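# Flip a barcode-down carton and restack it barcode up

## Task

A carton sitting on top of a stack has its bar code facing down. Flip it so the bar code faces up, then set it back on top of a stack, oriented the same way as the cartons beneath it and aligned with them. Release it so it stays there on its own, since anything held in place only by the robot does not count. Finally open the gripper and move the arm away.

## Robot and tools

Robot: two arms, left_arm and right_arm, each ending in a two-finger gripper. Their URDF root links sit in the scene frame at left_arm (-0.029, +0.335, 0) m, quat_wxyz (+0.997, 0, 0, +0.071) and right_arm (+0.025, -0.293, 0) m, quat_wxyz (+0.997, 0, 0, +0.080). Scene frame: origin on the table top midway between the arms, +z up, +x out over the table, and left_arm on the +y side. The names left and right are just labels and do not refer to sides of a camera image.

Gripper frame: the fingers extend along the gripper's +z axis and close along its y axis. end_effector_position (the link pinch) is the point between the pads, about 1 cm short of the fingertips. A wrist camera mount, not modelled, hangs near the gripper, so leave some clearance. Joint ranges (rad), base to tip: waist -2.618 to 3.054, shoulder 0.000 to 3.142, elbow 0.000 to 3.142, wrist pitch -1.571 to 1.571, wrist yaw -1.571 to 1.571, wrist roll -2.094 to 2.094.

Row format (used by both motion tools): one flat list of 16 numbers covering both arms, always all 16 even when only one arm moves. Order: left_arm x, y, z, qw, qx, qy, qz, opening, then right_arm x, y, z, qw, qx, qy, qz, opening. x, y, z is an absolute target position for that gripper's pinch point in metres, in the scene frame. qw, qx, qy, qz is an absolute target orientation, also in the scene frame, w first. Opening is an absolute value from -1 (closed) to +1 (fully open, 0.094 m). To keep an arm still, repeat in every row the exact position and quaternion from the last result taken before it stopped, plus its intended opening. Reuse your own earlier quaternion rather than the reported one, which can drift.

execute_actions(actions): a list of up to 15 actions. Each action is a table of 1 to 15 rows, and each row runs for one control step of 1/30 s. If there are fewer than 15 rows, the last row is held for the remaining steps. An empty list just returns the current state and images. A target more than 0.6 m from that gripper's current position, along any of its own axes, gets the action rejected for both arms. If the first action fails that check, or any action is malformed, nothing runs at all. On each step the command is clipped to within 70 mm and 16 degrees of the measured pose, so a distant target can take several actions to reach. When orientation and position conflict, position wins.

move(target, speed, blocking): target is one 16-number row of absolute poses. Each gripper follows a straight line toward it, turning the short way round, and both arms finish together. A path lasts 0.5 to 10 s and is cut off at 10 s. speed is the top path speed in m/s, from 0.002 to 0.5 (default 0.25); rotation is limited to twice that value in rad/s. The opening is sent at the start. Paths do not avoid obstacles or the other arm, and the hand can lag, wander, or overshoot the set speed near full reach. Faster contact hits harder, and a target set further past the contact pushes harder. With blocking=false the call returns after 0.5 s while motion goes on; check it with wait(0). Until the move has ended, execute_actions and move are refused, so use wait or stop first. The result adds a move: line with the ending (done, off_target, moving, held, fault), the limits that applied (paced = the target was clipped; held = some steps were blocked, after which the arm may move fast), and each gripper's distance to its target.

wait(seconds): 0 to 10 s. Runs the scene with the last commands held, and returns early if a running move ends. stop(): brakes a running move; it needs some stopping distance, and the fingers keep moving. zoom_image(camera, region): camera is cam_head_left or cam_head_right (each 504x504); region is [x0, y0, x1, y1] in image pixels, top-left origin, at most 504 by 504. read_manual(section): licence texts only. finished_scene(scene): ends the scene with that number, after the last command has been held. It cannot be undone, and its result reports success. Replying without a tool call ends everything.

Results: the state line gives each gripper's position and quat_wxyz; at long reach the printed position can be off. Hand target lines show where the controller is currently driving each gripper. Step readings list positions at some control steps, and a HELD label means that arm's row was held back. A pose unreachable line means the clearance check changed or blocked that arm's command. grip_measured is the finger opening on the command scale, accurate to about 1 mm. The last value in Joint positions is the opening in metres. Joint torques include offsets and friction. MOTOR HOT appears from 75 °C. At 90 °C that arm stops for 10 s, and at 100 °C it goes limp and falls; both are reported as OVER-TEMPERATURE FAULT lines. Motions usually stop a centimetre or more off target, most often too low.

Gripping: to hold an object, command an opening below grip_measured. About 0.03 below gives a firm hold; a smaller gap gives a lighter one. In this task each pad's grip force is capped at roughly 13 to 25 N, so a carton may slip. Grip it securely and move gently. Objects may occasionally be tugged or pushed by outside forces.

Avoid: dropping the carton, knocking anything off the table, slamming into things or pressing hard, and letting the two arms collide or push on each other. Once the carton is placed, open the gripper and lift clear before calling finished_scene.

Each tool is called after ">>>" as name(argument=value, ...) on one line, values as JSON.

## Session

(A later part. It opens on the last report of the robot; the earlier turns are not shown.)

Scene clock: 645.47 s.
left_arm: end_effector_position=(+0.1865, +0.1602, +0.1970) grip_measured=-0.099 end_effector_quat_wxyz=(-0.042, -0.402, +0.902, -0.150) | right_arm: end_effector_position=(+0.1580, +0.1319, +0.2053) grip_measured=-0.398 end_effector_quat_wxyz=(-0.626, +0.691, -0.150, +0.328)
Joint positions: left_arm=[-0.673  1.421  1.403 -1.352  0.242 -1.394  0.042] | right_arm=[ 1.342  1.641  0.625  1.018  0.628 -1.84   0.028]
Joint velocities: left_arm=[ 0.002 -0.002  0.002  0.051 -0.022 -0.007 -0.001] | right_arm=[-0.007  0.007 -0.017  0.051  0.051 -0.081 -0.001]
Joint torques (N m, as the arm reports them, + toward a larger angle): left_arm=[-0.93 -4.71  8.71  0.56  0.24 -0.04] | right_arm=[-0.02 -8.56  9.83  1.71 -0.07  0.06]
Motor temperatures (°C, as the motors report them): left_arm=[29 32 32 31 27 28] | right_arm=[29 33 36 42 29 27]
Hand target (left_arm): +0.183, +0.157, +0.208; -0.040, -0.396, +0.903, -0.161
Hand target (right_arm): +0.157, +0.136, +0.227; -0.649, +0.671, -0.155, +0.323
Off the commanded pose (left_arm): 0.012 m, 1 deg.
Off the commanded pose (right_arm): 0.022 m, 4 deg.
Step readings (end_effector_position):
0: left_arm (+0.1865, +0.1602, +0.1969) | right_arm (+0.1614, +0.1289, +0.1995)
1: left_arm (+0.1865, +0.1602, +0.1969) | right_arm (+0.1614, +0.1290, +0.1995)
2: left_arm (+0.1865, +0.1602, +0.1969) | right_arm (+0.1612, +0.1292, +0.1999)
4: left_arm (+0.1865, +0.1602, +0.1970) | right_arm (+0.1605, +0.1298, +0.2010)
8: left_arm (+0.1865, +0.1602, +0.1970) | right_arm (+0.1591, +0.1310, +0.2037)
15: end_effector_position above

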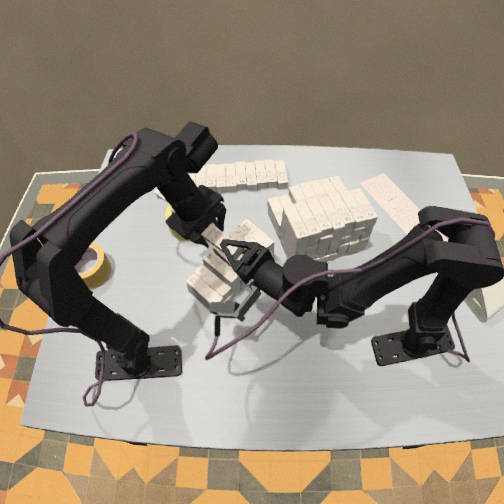

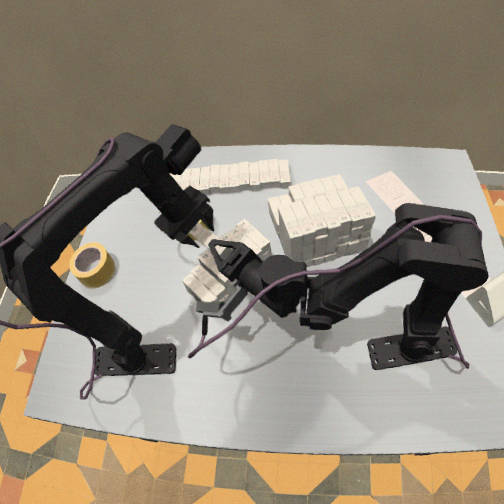

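>>> execute_actions(actions=[[[0.183,0.157,0.208,-0.0404,-0.3965,0.9029,-0.1611,-0.14,0.1570,0.1371,0.227,0.6492,-0.6707,0.1549,-0.3237,-0.65],[0.183,0.157,0.208,-0.0404,-0.3965,0.9029,-0.1611,-0.18,0.1570,0.1371,0.227,0.6492,-0.6707,0.1549,-0.3237,-0.65],[0.183,0.157,0.208,-0.0404,-0.3965,0.9029,-0.1611,-0.22,0.1570,0.1371,0.227,0.6492,-0.6707,0.1549,-0.3237,-0.65],[0.183,0.157,0.208,-0.0404,-0.3965,0.9029,-0.1611,-0.26,0.1570,0.1371,0.227,0.6492,-0.6707,0.1549,-0.3237,-0.65],[0.183,0.157,0.208,-0.0404,-0.3965,0.9029,-0.1611,-0.29,0.1570,0.1371,0.227,0.6492,-0.6707,0.1549,-0.3237,-0.65],[0.183,0.157,0.208,-0.0404,-0.3965,0.9029,-0.1611,-0.32,0.1570,0.1371,0.227,0.6492,-0.6707,0.1549,-0.3237,-0.65],[0.183,0.157,0.208,-0.0404,-0.3965,0.9029,-0.1611,-0.35,0.1570,0.1371,0.227,0.6492,-0.6707,0.1549,-0.3237,-0.65],[0.183,0.157,0.208,-0.0404,-0.3965,0.9029,-0.1611,-0.38,0.1570,0.1371,0.227,0.6492,-0.6707,0.1549,-0.3237,-0.65],[0.183,0.157,0.208,-0.0404,-0.3965,0.9029,-0.1611,-0.41,0.1570,0.1371,0.227,0.6492,-0.6707,0.1549,-0.3237,-0.65],[0.183,0.157,0.208,-0.0404,-0.3965,0.9029,-0.1611,-0.45,0.1570,0.1371,0.227,0.6492,-0.6707,0.1549,-0.3237,-0.65],[0.183,0.157,0.208,-0.0404,-0.3965,0.9029,-0.1611,-0.5,0.1570,0.1371,0.227,0.6492,-0.6707,0.1549,-0.3237,-0.65]]])

Scene clock: 660.20 s.
left_arm: end_effector_position=(+0.1865, +0.1601, +0.1970) grip_measured=-0.381 end_effector_quat_wxyz=(-0.042, -0.403, +0.902, -0.150) | right_arm: end_effector_position=(+0.1574, +0.1325, +0.2059) grip_measured=-0.398 end_effector_quat_wxyz=(-0.628, +0.690, -0.149, +0.327)
Joint positions: left_arm=[-0.673  1.421  1.403 -1.352  0.242 -1.397  0.029] | right_arm=[ 1.342  1.641  0.625  1.021  0.623 -1.841  0.028]
Joint velocities: left_arm=[ 0.002  0.007 -0.017 -0.066 -0.007 -0.051  0.   ] | right_arm=[-0.012 -0.012 -0.017 -0.022  0.022 -0.051 -0.001]
Joint torques (N m, as the arm reports them, + toward a larger angle): left_arm=[-0.91 -4.77  8.75  0.54  0.22 -0.01] | right_arm=[ 0.05 -8.64 10.07  1.73  0.01 -0.02]
Motor temperatures (°C, as the motors report them): left_arm=[29 32 32 31 27 28] | right_arm=[29 33 36 43 29 27]
Hand target (left_arm): +0.183, +0.157, +0.208; -0.040, -0.396, +0.903, -0.161
Hand target (right_arm): +0.157, +0.136, +0.227; -0.649, +0.671, -0.155, +0.323
Off the commanded pose (left_arm): 0.012 m, 1 deg.
Off the commanded pose (right_arm): 0.022 m, 3 deg.
Step readings (end_effector_position):
0: left_arm (+0.1865, +0.1602, +0.1970) | right_arm (+0.1577, +0.1322, +0.2057)
1: left_arm (+0.1865, +0.1602, +0.1970) | right_arm (+0.1577, +0.1322, +0.2057)
2: left_arm (+0.1865, +0.1602, +0.1970) | right_arm (+0.1577, +0.1322, +0.2057)
4: left_arm (+0.1865, +0.1602, +0.1970) | right_arm (+0.1577, +0.1322, +0.2058)
8: left_arm (+0.1865, +0.1602, +0.1970) | right_arm (+0.1574, +0.1325, +0.2059)
15: end_effector_position above

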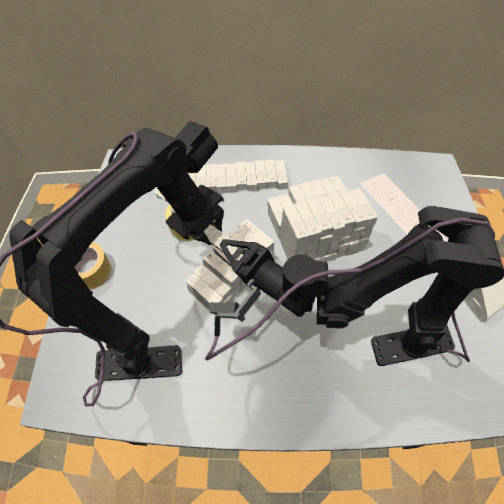

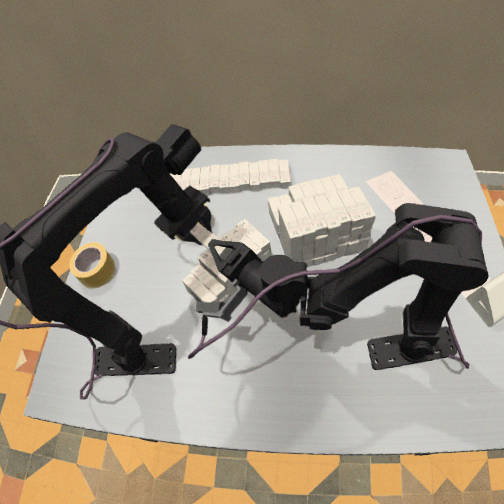

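>>> move(target=[0.183, 0.157, 0.208, -0.0404, -0.3965, 0.9029, -0.1611, -0.5, 0.105, 0.072, 0.212, 0.6492, -0.6707, 0.1549, -0.3237, 1.0], speed=0.15)

>>> move(target=[0.196, 0.166, 0.122, -0.0951, -0.4124, 0.9050, -0.0433, -0.5, 0.16, -0.14, 0.27, 0.69, -0.155, 0.69, 0.155, 1.0], speed=0.4)

>>> zoom_image(camera="cam_head_left", region=[180, 220, 260, 300])

>>> zoom_image(camera="cam_head_right", region=[175, 220, 255, 300])

Scene clock: 669.77 s.
left_arm: end_effector_position=(+0.1865, +0.1601, +0.1970) grip_measured=-0.397 end_effector_quat_wxyz=(-0.042, -0.403, +0.902, -0.150) | right_arm: end_effector_position=(+0.1068, +0.0778, +0.2088) grip_measured=+1.000 end_effector_quat_wxyz=(+0.644, -0.676, +0.154, -0.324)
Joint positions: left_arm=[-0.673  1.421  1.403 -1.352  0.242 -1.397  0.028] | right_arm=[ 1.54   1.465  0.41   1.112  0.817 -1.856  0.094]
Joint velocities: left_arm=[-0.007 -0.007  0.002  0.037  0.007 -0.037 -0.   ] | right_arm=[-0.017  0.002 -0.012  0.007  0.066 -0.051  0.   ]
Joint torques (N m, as the arm reports them, + toward a larger angle): left_arm=[-0.91 -4.76  8.77  0.55  0.2   0.  ] | right_arm=[ 0.84 -7.18  5.21  1.58  0.09  0.06]
Motor temperatures (°C, as the motors report them): left_arm=[29 32 32 31 27 28] | right_arm=[29 33 36 43 29 27]
Hand target (left_arm): +0.183, +0.157, +0.208; -0.040, -0.396, +0.903, -0.161
Hand target (right_arm): +0.105, +0.072, +0.211; +0.649, -0.672, +0.157, -0.321
Off the commanded pose (left_arm): 0.012 m, 1 deg.
Off the commanded pose (right_arm): 0.007 m, 1 deg.
move: off_target (left_arm)

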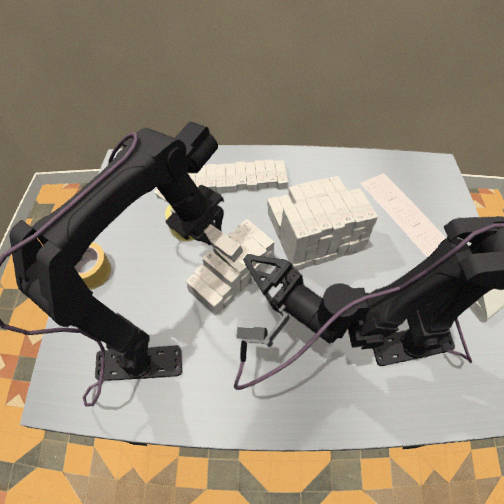

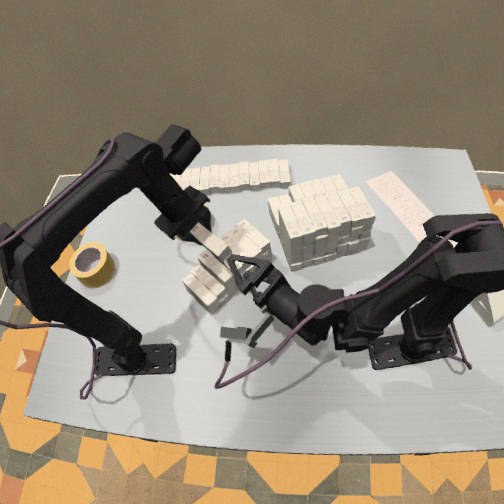

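Scene clock: 673.00 s.
left_arm: end_effector_position=(+0.1912, +0.1622, +0.1246) grip_measured=-0.397 end_effector_quat_wxyz=(-0.103, -0.410, +0.905, -0.042) | right_arm: end_effector_position=(+0.1620, -0.1432, +0.2590) grip_measured=+1.000 end_effector_quat_wxyz=(+0.707, -0.146, +0.679, +0.131)
Joint positions: left_arm=[-0.673  1.642  1.349 -1.328  0.218 -1.377  0.028] | right_arm=[ 1.72   0.318  0.179  0.52   1.478 -0.409  0.094]
Joint velocities: left_arm=[ 0.002  0.002 -0.002 -0.051  0.007  0.037  0.001] | right_arm=[-0.012 -0.076  0.081 -0.418  0.051  0.242  0.   ]
Joint torques (N m, as the arm reports them, + toward a larger angle): left_arm=[ 1.32 -5.3   5.42  0.42 -0.04  0.07] | right_arm=[ 0.43  0.72 11.56  0.77 -0.33  0.11]
Motor temperatures (°C, as the motors report them): left_arm=[29 32 32 31 27 28] | right_arm=[29 32 36 43 29 27]
Hand target (left_arm): +0.197, +0.166, +0.122; -0.096, -0.414, +0.904, -0.044
Hand target (right_arm): +0.161, -0.144, +0.268; +0.705, -0.143, +0.679, +0.148
Off the commanded pose (left_arm): 0.007 m, 1 deg.
Off the commanded pose (right_arm): 0.012 m, 4 deg.
move: off_target (right_arm)

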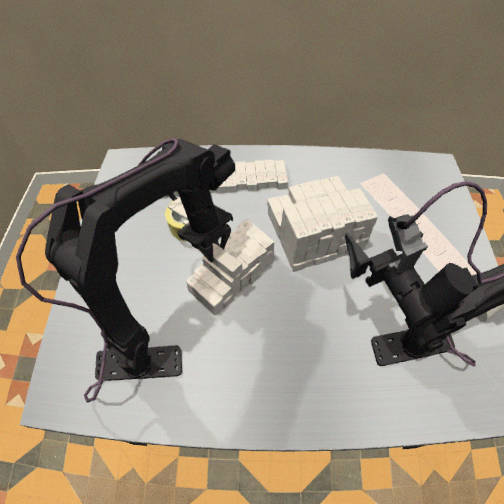

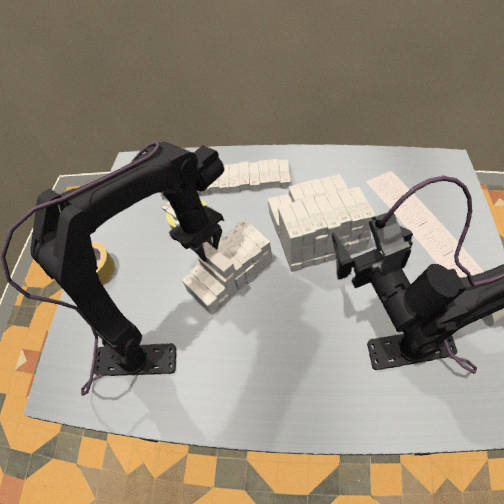

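Region (180, 220, 260, 300) of cam_head_left's 504x504 image, scaled by 6.300, with more detail than that image has.

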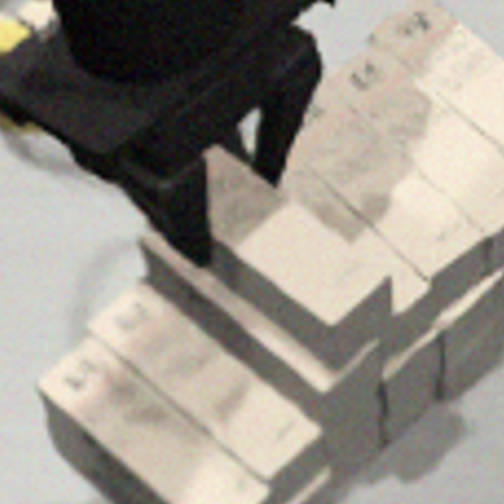

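Region (175, 220, 255, 300) of cam_head_right's 504x504 image, scaled by 6.300, with more detail than that image has.

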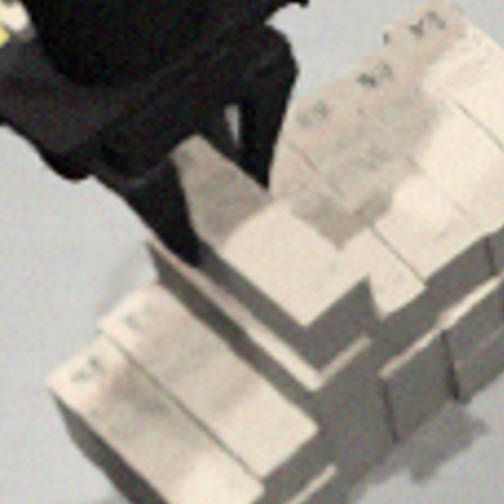

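>>> execute_actions(actions=[])

Scene clock: 700.77 s.
left_arm: end_effector_position=(+0.1912, +0.1622, +0.1246) grip_measured=-0.397 end_effector_quat_wxyz=(-0.103, -0.410, +0.905, -0.042) | right_arm: end_effector_position=(+0.1615, -0.1419, +0.2559) grip_measured=+1.000 end_effector_quat_wxyz=(+0.707, -0.153, +0.679, +0.127)
Joint positions: left_arm=[-0.673  1.642  1.349 -1.328  0.218 -1.377  0.028] | right_arm=[ 1.72   0.313  0.184  0.455  1.475 -0.37   0.094]
Joint velocities: left_arm=[ 0.002  0.002 -0.007 -0.022  0.037  0.022 -0.   ] | right_arm=[ 0.007  0.002  0.007 -0.037 -0.037 -0.037  0.   ]
Joint torques (N m, as the arm reports them, + toward a larger angle): left_arm=[ 1.31 -5.23  5.43  0.43  0.01  0.06] | right_arm=[ 0.38  0.44 11.3   0.8  -0.3   0.11]
Motor temperatures (°C, as the motors report them): left_arm=[29 32 31 31 26 28] | right_arm=[29 30 38 39 29 27]
Hand target (left_arm): +0.197, +0.166, +0.122; -0.096, -0.414, +0.904, -0.044
Hand target (right_arm): +0.161, -0.144, +0.268; +0.705, -0.143, +0.679, +0.148
Off the commanded pose (left_arm): 0.007 m, 1 deg.
Off the commanded pose (right_arm): 0.014 m, 4 deg.

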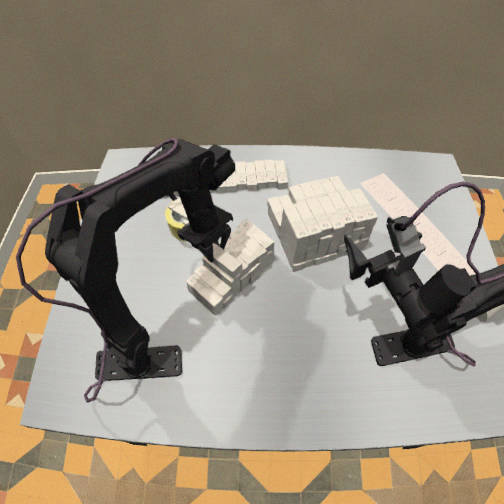

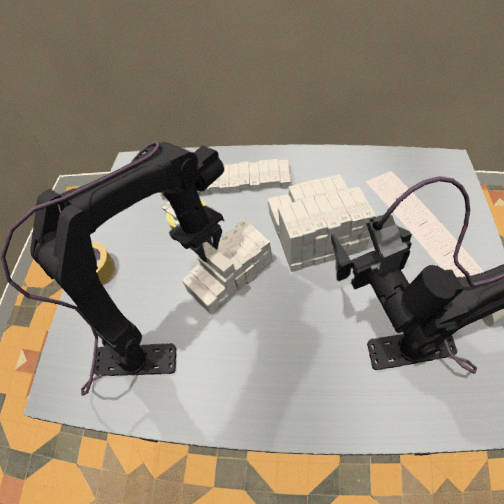

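>>> move(target=[0.2005,0.1735,0.110,-0.0951,-0.4124,0.9050,-0.0433,-0.5,0.16,-0.14,0.27,0.69,-0.155,0.69,0.155,1.0], speed=0.03)

>>> zoom_image(camera="cam_head_left", region=[180,220,260,300])

Scene clock: 706.57 s.
left_arm: end_effector_position=(+0.1957, +0.1705, +0.1138) grip_measured=-0.397 end_effector_quat_wxyz=(-0.101, -0.410, +0.905, -0.043) | right_arm: end_effector_position=(+0.1599, -0.1381, +0.2624) grip_measured=+1.000 end_effector_quat_wxyz=(+0.697, -0.159, +0.685, +0.141)
Joint positions: left_arm=[-0.642  1.642  1.306 -1.288  0.214 -1.346  0.028] | right_arm=[ 1.72   0.313  0.287  0.125  1.452 -0.126  0.094]
Joint velocities: left_arm=[ 0.007 -0.007  0.002 -0.007 -0.051 -0.007 -0.002] | right_arm=[-0.002 -0.002  0.051 -0.271 -0.037  0.198  0.   ]
Joint torques (N m, as the arm reports them, + toward a larger angle): left_arm=[ 0.98 -5.    5.24  0.44 -0.03  0.07] | right_arm=[ 0.11  1.3  11.55  0.93 -0.18  0.13]
Motor temperatures (°C, as the motors report them): left_arm=[29 32 31 31 26 28] | right_arm=[29 30 38 39 29 27]
Hand target (left_arm): +0.201, +0.173, +0.110; -0.095, -0.412, +0.905, -0.043
Hand target (right_arm): +0.160, -0.140, +0.271; +0.694, -0.153, +0.686, +0.154
Off the commanded pose (left_arm): 0.007 m, 1 deg.
Off the commanded pose (right_arm): 0.008 m, 2 deg.
move: done

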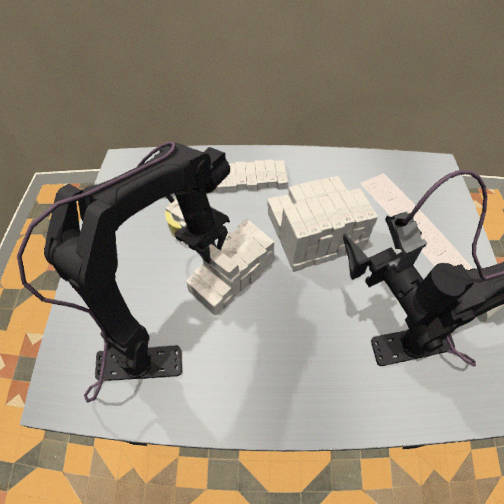

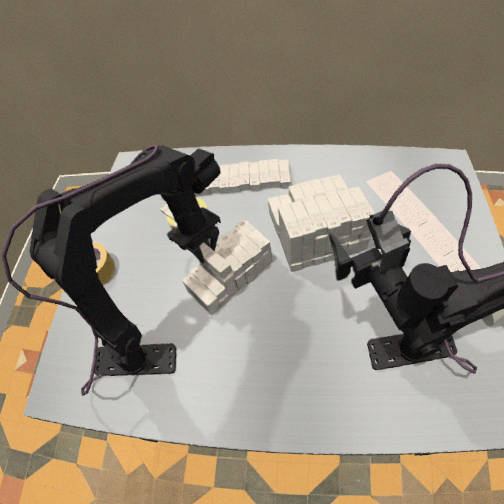

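Region (180, 220, 260, 300) of cam_head_left's 504x504 image, scaled by 6.300, with more detail than that image has.

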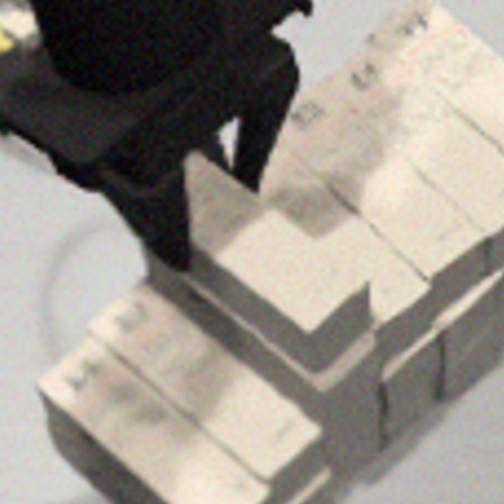

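>>> zoom_image(camera="cam_head_left", region=[205,245,255,295])

>>> zoom_image(camera="cam_head_right", region=[195,240,245,290])

Region (205, 245, 255, 295) of cam_head_left's 504x504 image, scaled by 10.080, with more detail than that image has.

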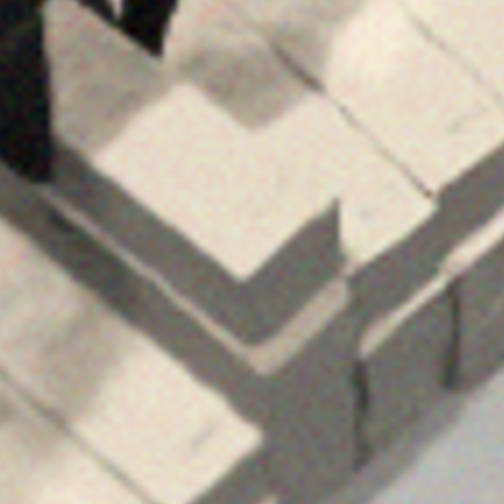

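Region (195, 240, 245, 290) of cam_head_right's 504x504 image, scaled by 10.080, with more detail than that image has.

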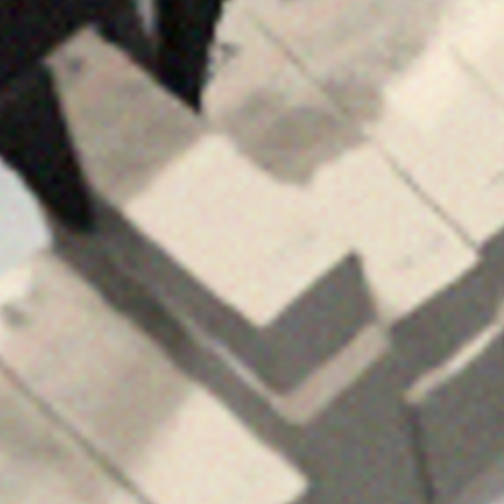

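>>> move(target=[0.191,0.1645,0.107,-0.0951,-0.4124,0.9050,-0.0433,-0.5,0.16,-0.14,0.27,0.69,-0.155,0.69,0.155,1.0], speed=0.03)

>>> zoom_image(camera="cam_head_left", region=[195,235,255,295])

Scene clock: 734.40 s.
left_arm: end_effector_position=(+0.1901, +0.1670, +0.1067) grip_measured=-0.397 end_effector_quat_wxyz=(-0.104, -0.415, +0.903, -0.038) | right_arm: end_effector_position=(+0.1596, -0.1380, +0.2613) grip_measured=+1.000 end_effector_quat_wxyz=(+0.693, -0.161, +0.688, +0.144)
Joint positions: left_arm=[-0.663  1.642  1.278 -1.266  0.214 -1.377  0.028] | right_arm=[ 1.72   0.313  0.311  0.021  1.445 -0.043  0.094]
Joint velocities: left_arm=[ 0.002 -0.002 -0.002 -0.007  0.066  0.007  0.   ] | right_arm=[ 0.022  0.012 -0.002 -0.051 -0.007  0.066  0.   ]
Joint torques (N m, as the arm reports them, + toward a larger angle): left_arm=[-0.98 -5.98  5.29  0.4   0.01 -0.07] | right_arm=[ 0.04  1.83 11.48  0.92 -0.09  0.09]
Motor temperatures (°C, as the motors report them): left_arm=[29 32 31 31 26 28] | right_arm=[29 30 38 38 29 27]
Hand target (left_arm): +0.191, +0.164, +0.107; -0.095, -0.412, +0.905, -0.043
Hand target (right_arm): +0.160, -0.140, +0.270; +0.691, -0.154, +0.689, +0.155
Off the commanded pose (left_arm): 0.003 m, 1 deg.
Off the commanded pose (right_arm): 0.009 m, 1 deg.
move: done

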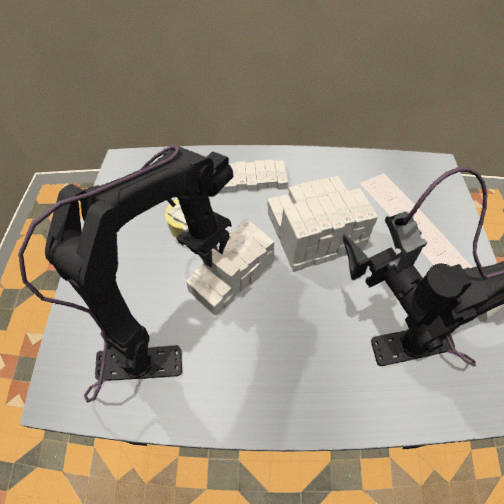

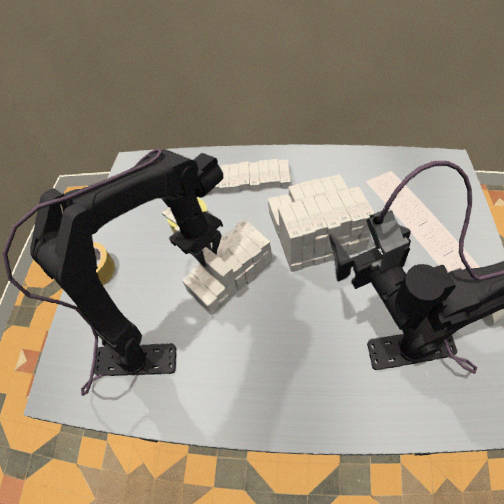

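Region (195, 235, 255, 295) of cam_head_left's 504x504 image, scaled by 8.400, with more detail than that image has.

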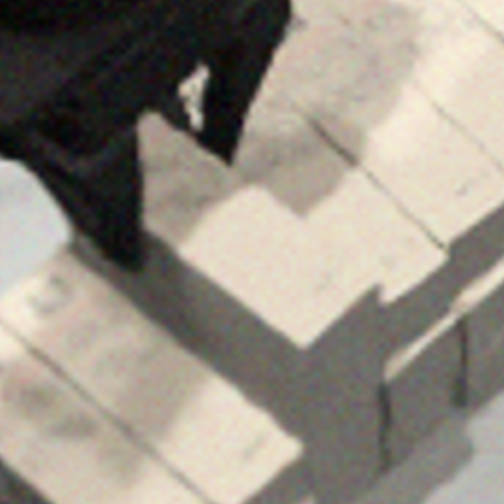

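>>> move(target=[0.198,0.1708,0.106,-0.0951,-0.4124,0.9050,-0.0433,-0.5,0.16,-0.14,0.27,0.69,-0.155,0.69,0.155,1.0], speed=0.02)

>>> zoom_image(camera="cam_head_left", region=[195,235,255,295])

Scene clock: 745.07 s.
left_arm: end_effector_position=(+0.1918, +0.1690, +0.1067) grip_measured=-0.397 end_effector_quat_wxyz=(-0.103, -0.411, +0.905, -0.039) | right_arm: end_effector_position=(+0.1596, -0.1378, +0.2595) grip_measured=+1.000 end_effector_quat_wxyz=(+0.692, -0.162, +0.688, +0.143)
Joint positions: left_arm=[-0.654  1.642  1.278 -1.266  0.214 -1.358  0.028] | right_arm=[ 1.72   0.313  0.311  0.001  1.445 -0.028  0.094]
Joint velocities: left_arm=[-0.012 -0.002 -0.017  0.037  0.007 -0.007 -0.   ] | right_arm=[ 0.007 -0.012 -0.002 -0.066 -0.066 -0.037  0.   ]
Joint torques (N m, as the arm reports them, + toward a larger angle): left_arm=[ 1.05 -5.19  6.24  0.37  0.    0.04] | right_arm=[-0.08  2.06 11.62  0.92 -0.02  0.08]
Motor temperatures (°C, as the motors report them): left_arm=[29 32 30 31 26 28] | right_arm=[29 30 38 38 29 27]
Hand target (left_arm): +0.198, +0.171, +0.106; -0.095, -0.412, +0.905, -0.043
Hand target (right_arm): +0.160, -0.140, +0.270; +0.691, -0.155, +0.689, +0.155
Off the commanded pose (left_arm): 0.007 m, 1 deg.
Off the commanded pose (right_arm): 0.011 m, 2 deg.
move: off_target (right_arm)

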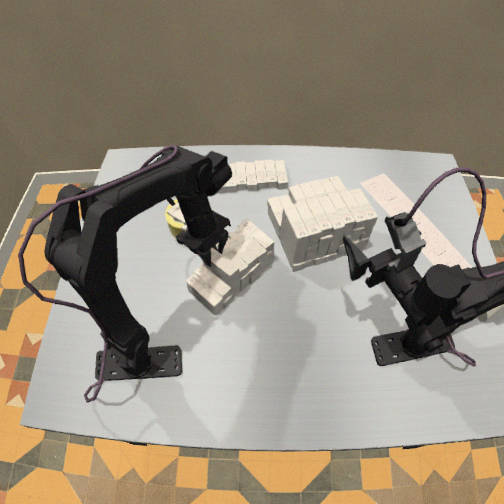

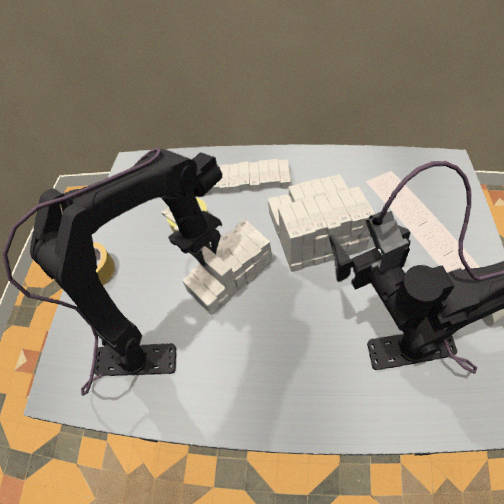

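Region (195, 235, 255, 295) of cam_head_left's 504x504 image, scaled by 8.400, with more detail than that image has.

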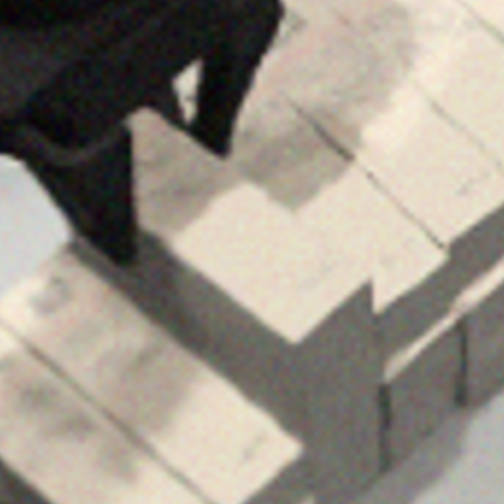

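>>> execute_actions(actions=[[[0.2006,0.1693,0.106,-0.0916,-0.4119,0.9054,-0.0481,-0.5,0.16,-0.138,0.26,0.692,-0.162,0.688,0.143,1.0]]])

>>> zoom_image(camera="cam_head_left", region=[195,235,255,295])

Scene clock: 770.90 s.
left_arm: end_effector_position=(+0.1936, +0.1679, +0.1066) grip_measured=-0.397 end_effector_quat_wxyz=(-0.101, -0.410, +0.905, -0.043) | right_arm: end_effector_position=(+0.1596, -0.1378, +0.2592) grip_measured=+1.000 end_effector_quat_wxyz=(+0.692, -0.163, +0.688, +0.143)
Joint positions: left_arm=[-0.654  1.642  1.278 -1.257  0.214 -1.357  0.028] | right_arm=[ 1.72   0.313  0.311 -0.001  1.445 -0.026  0.094]
Joint velocities: left_arm=[-0.007 -0.022  0.002 -0.022  0.007 -0.022 -0.001] | right_arm=[-0.002  0.002 -0.007  0.051 -0.037  0.051  0.   ]
Joint torques (N m, as the arm reports them, + toward a larger angle): left_arm=[ 1.06 -5.21  6.26  0.42 -0.01  0.07] | right_arm=[-0.25  2.73  8.75  1.16 -0.02  0.01]
Motor temperatures (°C, as the motors report them): left_arm=[29 32 31 31 26 28] | right_arm=[29 30 39 38 29 27]
Hand target (left_arm): +0.201, +0.169, +0.106; -0.091, -0.412, +0.905, -0.048
Hand target (right_arm): +0.160, -0.138, +0.260; +0.692, -0.162, +0.688, +0.143
Off the commanded pose (left_arm): 0.007 m, 1 deg.
Off the commanded pose (right_arm): 0.001 m, 0 deg.
Step readings (end_effector_position):
0: left_arm (+0.1918, +0.1690, +0.1067) | right_arm (+0.1596, -0.1378, +0.2592)
1: left_arm (+0.1920, +0.1689, +0.1067) | right_arm (+0.1596, -0.1378, +0.2592)
2: left_arm (+0.1922, +0.1687, +0.1067) | right_arm (+0.1596, -0.1378, +0.2592)
4: left_arm (+0.1928, +0.1684, +0.1066) | right_arm (+0.1596, -0.1378, +0.2592)
8: left_arm (+0.1933, +0.1681, +0.1066) | right_arm (+0.1596, -0.1378, +0.2592)
15: end_effector_position above

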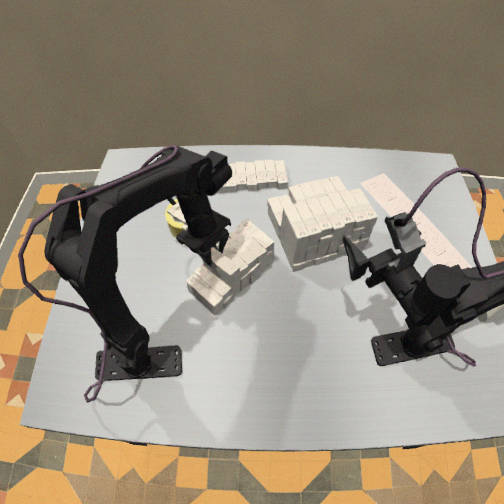

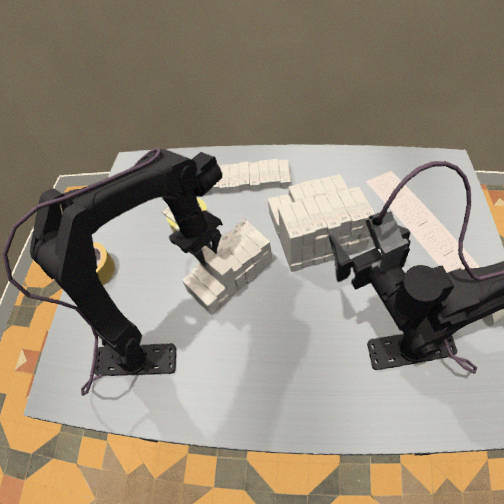

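Region (195, 235, 255, 295) of cam_head_left's 504x504 image, scaled by 8.400, with more detail than that image has.

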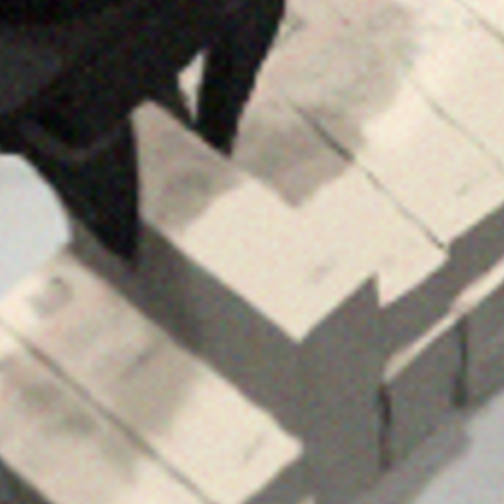

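>>> execute_actions(actions=[[[0.2006,0.1693,0.105,-0.0927,-0.4120,0.9053,-0.0466,-0.5,0.16,-0.138,0.26,0.692,-0.162,0.688,0.143,1.0],[0.2006,0.1693,0.105,-0.0927,-0.4120,0.9053,-0.0466,-0.5,0.16,-0.138,0.26,0.692,-0.162,0.688,0.143,1.0],[0.2006,0.1693,0.104,-0.0938,-0.4122,0.9052,-0.0451,-0.5,0.16,-0.138,0.26,0.692,-0.162,0.688,0.143,1.0],[0.2006,0.1693,0.104,-0.0938,-0.4122,0.9052,-0.0451,-0.5,0.16,-0.138,0.26,0.692,-0.162,0.688,0.143,1.0],[0.2005,0.1694,0.103,-0.0949,-0.4124,0.9050,-0.0436,-0.5,0.16,-0.138,0.26,0.692,-0.162,0.688,0.143,1.0],[0.2005,0.1694,0.103,-0.0949,-0.4124,0.9050,-0.0436,-0.5,0.16,-0.138,0.26,0.692,-0.162,0.688,0.143,1.0],[0.2005,0.1694,0.102,-0.0960,-0.4125,0.9049,-0.0421,-0.5,0.16,-0.138,0.26,0.692,-0.162,0.688,0.143,1.0]]])

>>> zoom_image(camera="cam_head_left", region=[195,235,255,295])

Scene clock: 788.20 s.
left_arm: end_effector_position=(+0.1937, +0.1679, +0.1046) grip_measured=-0.397 end_effector_quat_wxyz=(-0.103, -0.410, +0.905, -0.040) | right_arm: end_effector_position=(+0.1596, -0.1378, +0.2592) grip_measured=+1.000 end_effector_quat_wxyz=(+0.692, -0.163, +0.688, +0.143)
Joint positions: left_arm=[-0.654  1.65   1.278 -1.256  0.214 -1.357  0.028] | right_arm=[ 1.72   0.313  0.311 -0.001  1.445 -0.026  0.094]
Joint velocities: left_arm=[ 0.002  0.007 -0.002  0.007 -0.022  0.007 -0.001] | right_arm=[ 0.002  0.017 -0.017  0.051  0.007 -0.11   0.   ]
Joint torques (N m, as the arm reports them, + toward a larger angle): left_arm=[ 1.   -4.81  6.27  0.41  0.    0.06] | right_arm=[-0.23  2.91  8.76  1.14  0.02 -0.02]
Motor temperatures (°C, as the motors report them): left_arm=[29 32 31 31 26 28] | right_arm=[29 30 38 38 29 27]
Hand target (left_arm): +0.200, +0.169, +0.102; -0.096, -0.413, +0.905, -0.042
Hand target (right_arm): +0.160, -0.138, +0.260; +0.692, -0.162, +0.688, +0.143
Off the commanded pose (left_arm): 0.007 m, 1 deg.
Off the commanded pose (right_arm): 0.001 m, 0 deg.
Step readings (end_effector_position):
0: left_arm (+0.1936, +0.1679, +0.1066) | right_arm (+0.1596, -0.1378, +0.2592)
1: left_arm (+0.1936, +0.1679, +0.1066) | right_arm (+0.1596, -0.1378, +0.2592)
2: left_arm (+0.1936, +0.1679, +0.1066) | right_arm (+0.1596, -0.1378, +0.2592)
4: left_arm (+0.1936, +0.1679, +0.1066) | right_arm (+0.1596, -0.1378, +0.2592)
8: left_arm (+0.1937, +0.1679, +0.1046) | right_arm (+0.1596, -0.1378, +0.2592)
15: end_effector_position above

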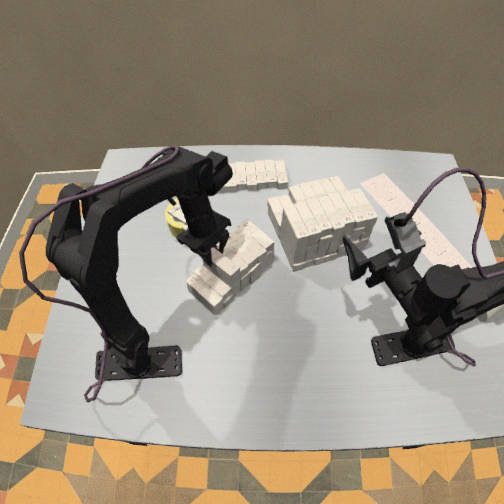

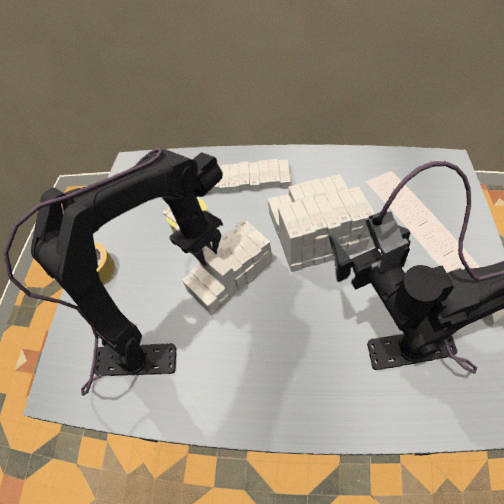

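Region (195, 235, 255, 295) of cam_head_left's 504x504 image, scaled by 8.400, with more detail than that image has.

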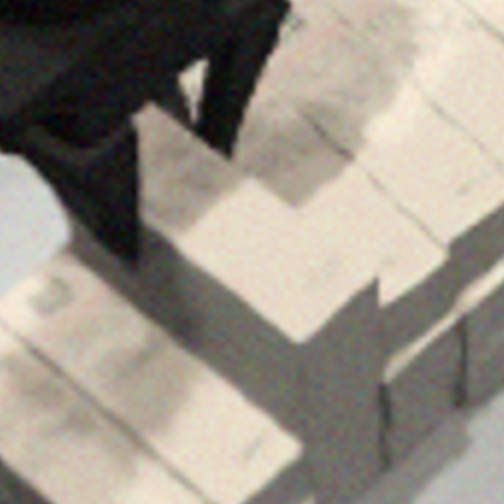

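>>> execute_actions(actions=[[[0.198,0.1688,0.103,-0.099,-0.4115,0.905,-0.0412,-0.42,0.16,-0.138,0.26,0.692,-0.162,0.688,0.143,1.0],[0.198,0.1688,0.103,-0.099,-0.4115,0.905,-0.0412,-0.40,0.16,-0.138,0.26,0.692,-0.162,0.688,0.143,1.0],[0.198,0.1688,0.103,-0.099,-0.4115,0.905,-0.0412,-0.38,0.16,-0.138,0.26,0.692,-0.162,0.688,0.143,1.0],[0.198,0.1688,0.103,-0.099,-0.4115,0.905,-0.0412,-0.36,0.16,-0.138,0.26,0.692,-0.162,0.688,0.143,1.0],[0.198,0.1688,0.103,-0.099,-0.4115,0.905,-0.0412,-0.33,0.16,-0.138,0.26,0.692,-0.162,0.688,0.143,1.0],[0.198,0.1688,0.103,-0.099,-0.4115,0.905,-0.0412,-0.30,0.16,-0.138,0.26,0.692,-0.162,0.688,0.143,1.0],[0.198,0.1688,0.103,-0.099,-0.4115,0.905,-0.0412,-0.25,0.16,-0.138,0.26,0.692,-0.162,0.688,0.143,1.0],[0.198,0.1688,0.103,-0.099,-0.4115,0.905,-0.0412,-0.2,0.16,-0.138,0.26,0.692,-0.162,0.688,0.143,1.0],[0.198,0.1688,0.103,-0.099,-0.4115,0.905,-0.0412,-0.15,0.16,-0.138,0.26,0.692,-0.162,0.688,0.143,1.0],[0.198,0.1688,0.103,-0.099,-0.4115,0.905,-0.0412,-0.1,0.16,-0.138,0.26,0.692,-0.162,0.688,0.143,1.0],[0.198,0.1688,0.103,-0.099,-0.4115,0.905,-0.0412,-0.05,0.16,-0.138,0.26,0.692,-0.162,0.688,0.143,1.0],[0.198,0.1688,0.103,-0.099,-0.4115,0.905,-0.0412,0.0,0.16,-0.138,0.26,0.692,-0.162,0.688,0.143,1.0]]])

>>> move(target=[0.200,0.175,0.155,-0.0951,-0.4124,0.9050,-0.0433,0.0,0.16,-0.138,0.26,0.692,-0.162,0.688,0.143,1.0], speed=0.12)

>>> move(target=[0.24,0.36,0.19,-0.05,-0.5,0.865,0.0,0.0,0.16,-0.138,0.26,0.692,-0.162,0.688,0.143,1.0], speed=0.3)

>>> zoom_image(camera="cam_head_left", region=[180,220,260,300])

>>> zoom_image(camera="cam_head_right", region=[175,220,255,300])

Scene clock: 810.73 s.
left_arm: end_effector_position=(+0.1937, +0.1679, +0.1036) grip_measured=-0.002 end_effector_quat_wxyz=(-0.104, -0.410, +0.905, -0.039) | right_arm: end_effector_position=(+0.1596, -0.1378, +0.2592) grip_measured=+1.000 end_effector_quat_wxyz=(+0.692, -0.163, +0.688, +0.143)
Joint positions: left_arm=[-0.654  1.654  1.278 -1.256  0.214 -1.357  0.047] | right_arm=[ 1.72   0.313  0.311 -0.001  1.445 -0.026  0.094]
Joint velocities: left_arm=[-0.007 -0.007  0.002  0.022  0.022 -0.007  0.001] | right_arm=[-0.012 -0.007  0.002  0.051  0.066 -0.007  0.   ]
Joint torques (N m, as the arm reports them, + toward a larger angle): left_arm=[ 0.6  -5.13  6.27  0.32  0.03  0.04] | right_arm=[-0.16  2.85  8.99  1.11 -0.05  0.05]
Motor temperatures (°C, as the motors report them): left_arm=[29 32 31 31 26 28] | right_arm=[29 30 37 38 29 27]
Hand target (left_arm): +0.198, +0.169, +0.103; -0.099, -0.412, +0.905, -0.041
Hand target (right_arm): +0.160, -0.138, +0.260; +0.692, -0.162, +0.688, +0.143
Off the commanded pose (left_arm): 0.004 m, 1 deg.
Off the commanded pose (right_arm): 0.001 m, 0 deg.
Step readings (end_effector_position):
0: left_arm (+0.1937, +0.1679, +0.1046) | right_arm (+0.1596, -0.1378, +0.2592)
1: left_arm (+0.1937, +0.1679, +0.1046) | right_arm (+0.1596, -0.1378, +0.2592)
2: left_arm (+0.1937, +0.1679, +0.1046) | right_arm (+0.1596, -0.1378, +0.2592)
4: left_arm (+0.1937, +0.1679, +0.1044) | right_arm (+0.1596, -0.1378, +0.2592)
8: left_arm (+0.1937, +0.1679, +0.1036) | right_arm (+0.1596, -0.1378, +0.2592)
15: end_effector_position above

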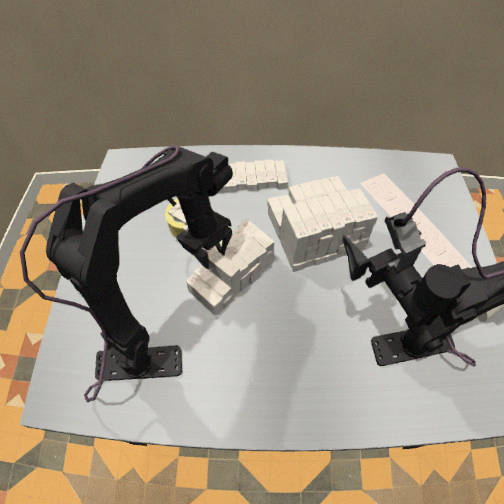

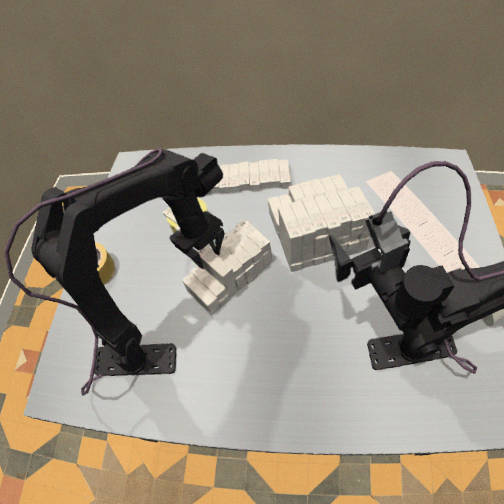

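Scene clock: 811.77 s.
left_arm: end_effector_position=(+0.1976, +0.1706, +0.1450) grip_measured=-0.001 end_effector_quat_wxyz=(-0.104, -0.410, +0.905, -0.039) | right_arm: end_effector_position=(+0.1596, -0.1378, +0.2592) grip_measured=+1.000 end_effector_quat_wxyz=(+0.692, -0.163, +0.688, +0.143)
Joint positions: left_arm=[-0.639  1.654  1.442 -1.423  0.214 -1.341  0.047] | right_arm=[ 1.72   0.313  0.311 -0.001  1.445 -0.026  0.094]
Joint velocities: left_arm=[-0.012  0.002  0.002  0.051  0.007  0.022  0.   ] | right_arm=[ 0.007 -0.022 -0.012 -0.007 -0.081 -0.051  0.   ]
Joint torques (N m, as the arm reports them, + toward a larger angle): left_arm=[ 1.   -6.44  8.14 -0.03 -0.02  0.06] | right_arm=[-0.08  2.88  8.88  1.12 -0.01  0.02]
Motor temperatures (°C, as the motors report them): left_arm=[29 32 31 31 26 28] | right_arm=[29 30 37 38 29 27]
Hand target (left_arm): +0.199, +0.175, +0.155; -0.095, -0.412, +0.905, -0.043
Hand target (right_arm): +0.160, -0.138, +0.260; +0.692, -0.162, +0.688, +0.143
Off the commanded pose (left_arm): 0.011 m, 1 deg.
Off the commanded pose (right_arm): 0.001 m, 0 deg.
move: off_target (left_arm)

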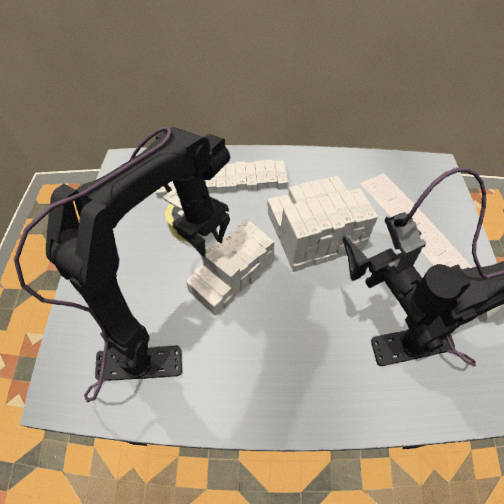

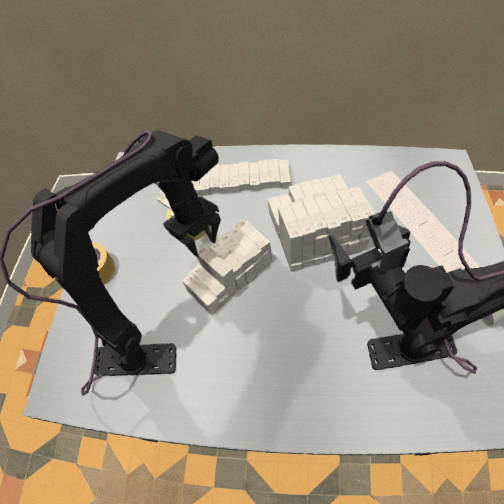

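Scene clock: 813.07 s.
left_arm: end_effector_position=(+0.2423, +0.3562, +0.1787) grip_measured=-0.001 end_effector_quat_wxyz=(-0.032, -0.503, +0.863, -0.015) | right_arm: end_effector_position=(+0.1596, -0.1378, +0.2592) grip_measured=+1.000 end_effector_quat_wxyz=(+0.692, -0.163, +0.688, +0.143)
Joint positions: left_arm=[-0.034  1.632  1.569 -1.555  0.053 -0.947  0.047] | right_arm=[ 1.72   0.313  0.311 -0.001  1.445 -0.026  0.094]
Joint velocities: left_arm=[ 0.002 -0.017 -0.002 -0.007 -0.022  0.007  0.   ] | right_arm=[-0.002 -0.007 -0.007  0.022  0.051 -0.037  0.   ]
Joint torques (N m, as the arm reports them, + toward a larger angle): left_arm=[ 0.31 -6.27  8.06  0.11 -0.14  0.07] | right_arm=[-0.2   2.74  8.71  1.1   0.    0.03]
Motor temperatures (°C, as the motors report them): left_arm=[29 32 31 31 26 28] | right_arm=[29 30 37 38 29 27]
Hand target (left_arm): +0.240, +0.359, +0.189; -0.020, -0.501, +0.865, -0.013
Hand target (right_arm): +0.160, -0.138, +0.260; +0.692, -0.162, +0.688, +0.143
Off the commanded pose (left_arm): 0.012 m, 3 deg.
Off the commanded pose (right_arm): 0.001 m, 0 deg.
joint sent to its limit (left arm) — the command would take joint 4 (wrist pitch) past its lower limit, so that joint was sent only as far as its limit.
move: off_target (left_arm)

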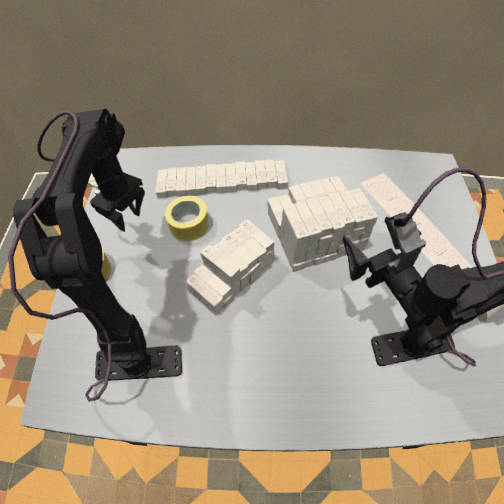

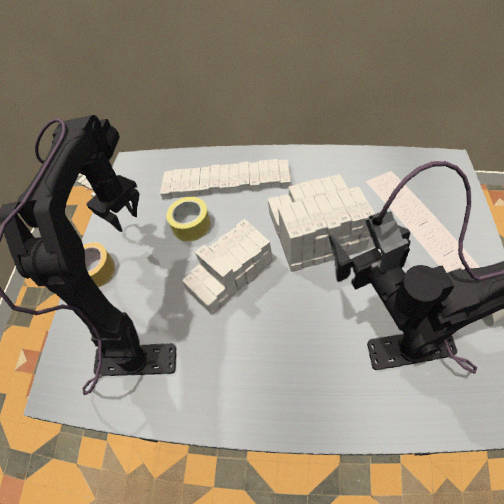

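Region (180, 220, 260, 300) of cam_head_left's 504x504 image, scaled by 6.300, with more detail than that image has.

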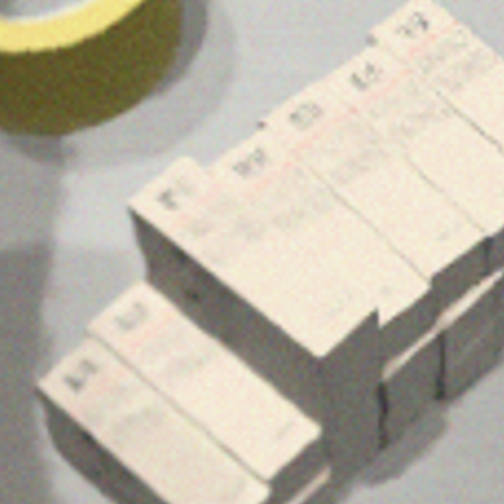

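Region (175, 220, 255, 300) of cam_head_right's 504x504 image, scaled by 6.300, with more detail than that image has.

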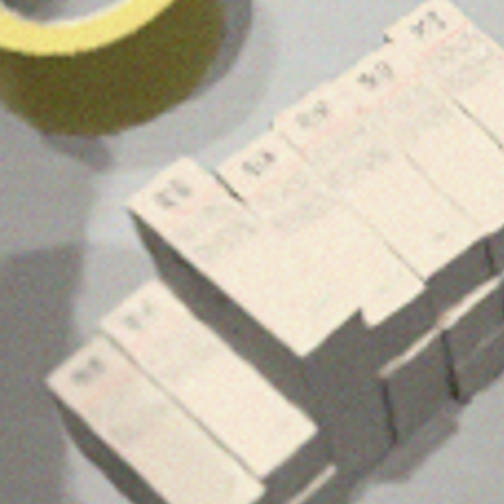

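>>> zoom_image(camera="cam_head_left", region=[194,242,224,272])

>>> zoom_image(camera="cam_head_left", region=[220,262,255,297])

>>> zoom_image(camera="cam_head_right", region=[215,262,250,297])

Region (194, 242, 224, 272) of cam_head_left's 504x504 image, scaled by 16.800, with more detail than that image has.

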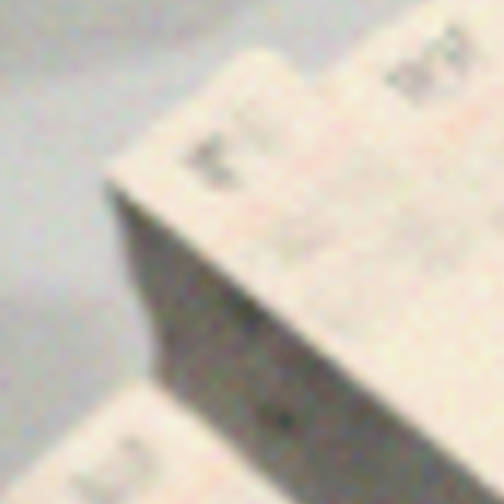

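Region (220, 262, 255, 297) of cam_head_left's 504x504 image, scaled by 14.400, with more detail than that image has.

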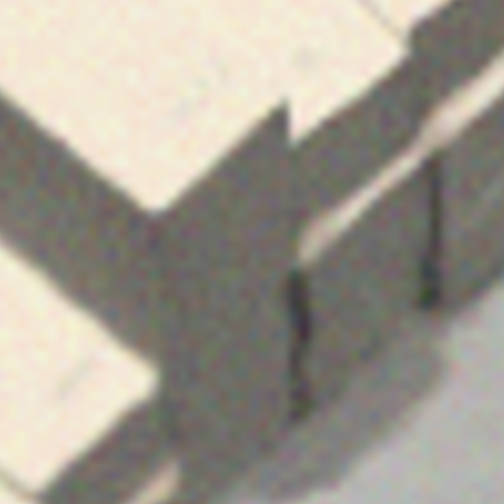

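Region (215, 262, 250, 297) of cam_head_right's 504x504 image, scaled by 14.400, with more detail than that image has.

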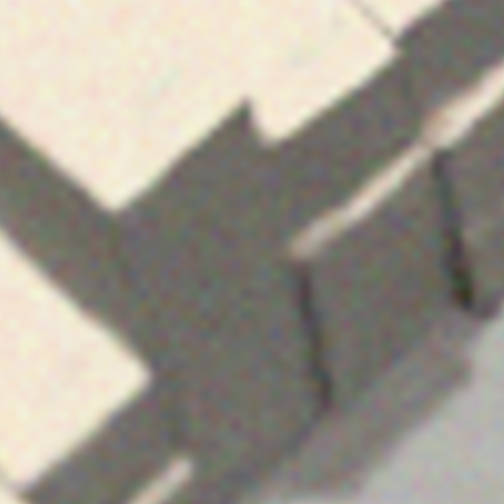

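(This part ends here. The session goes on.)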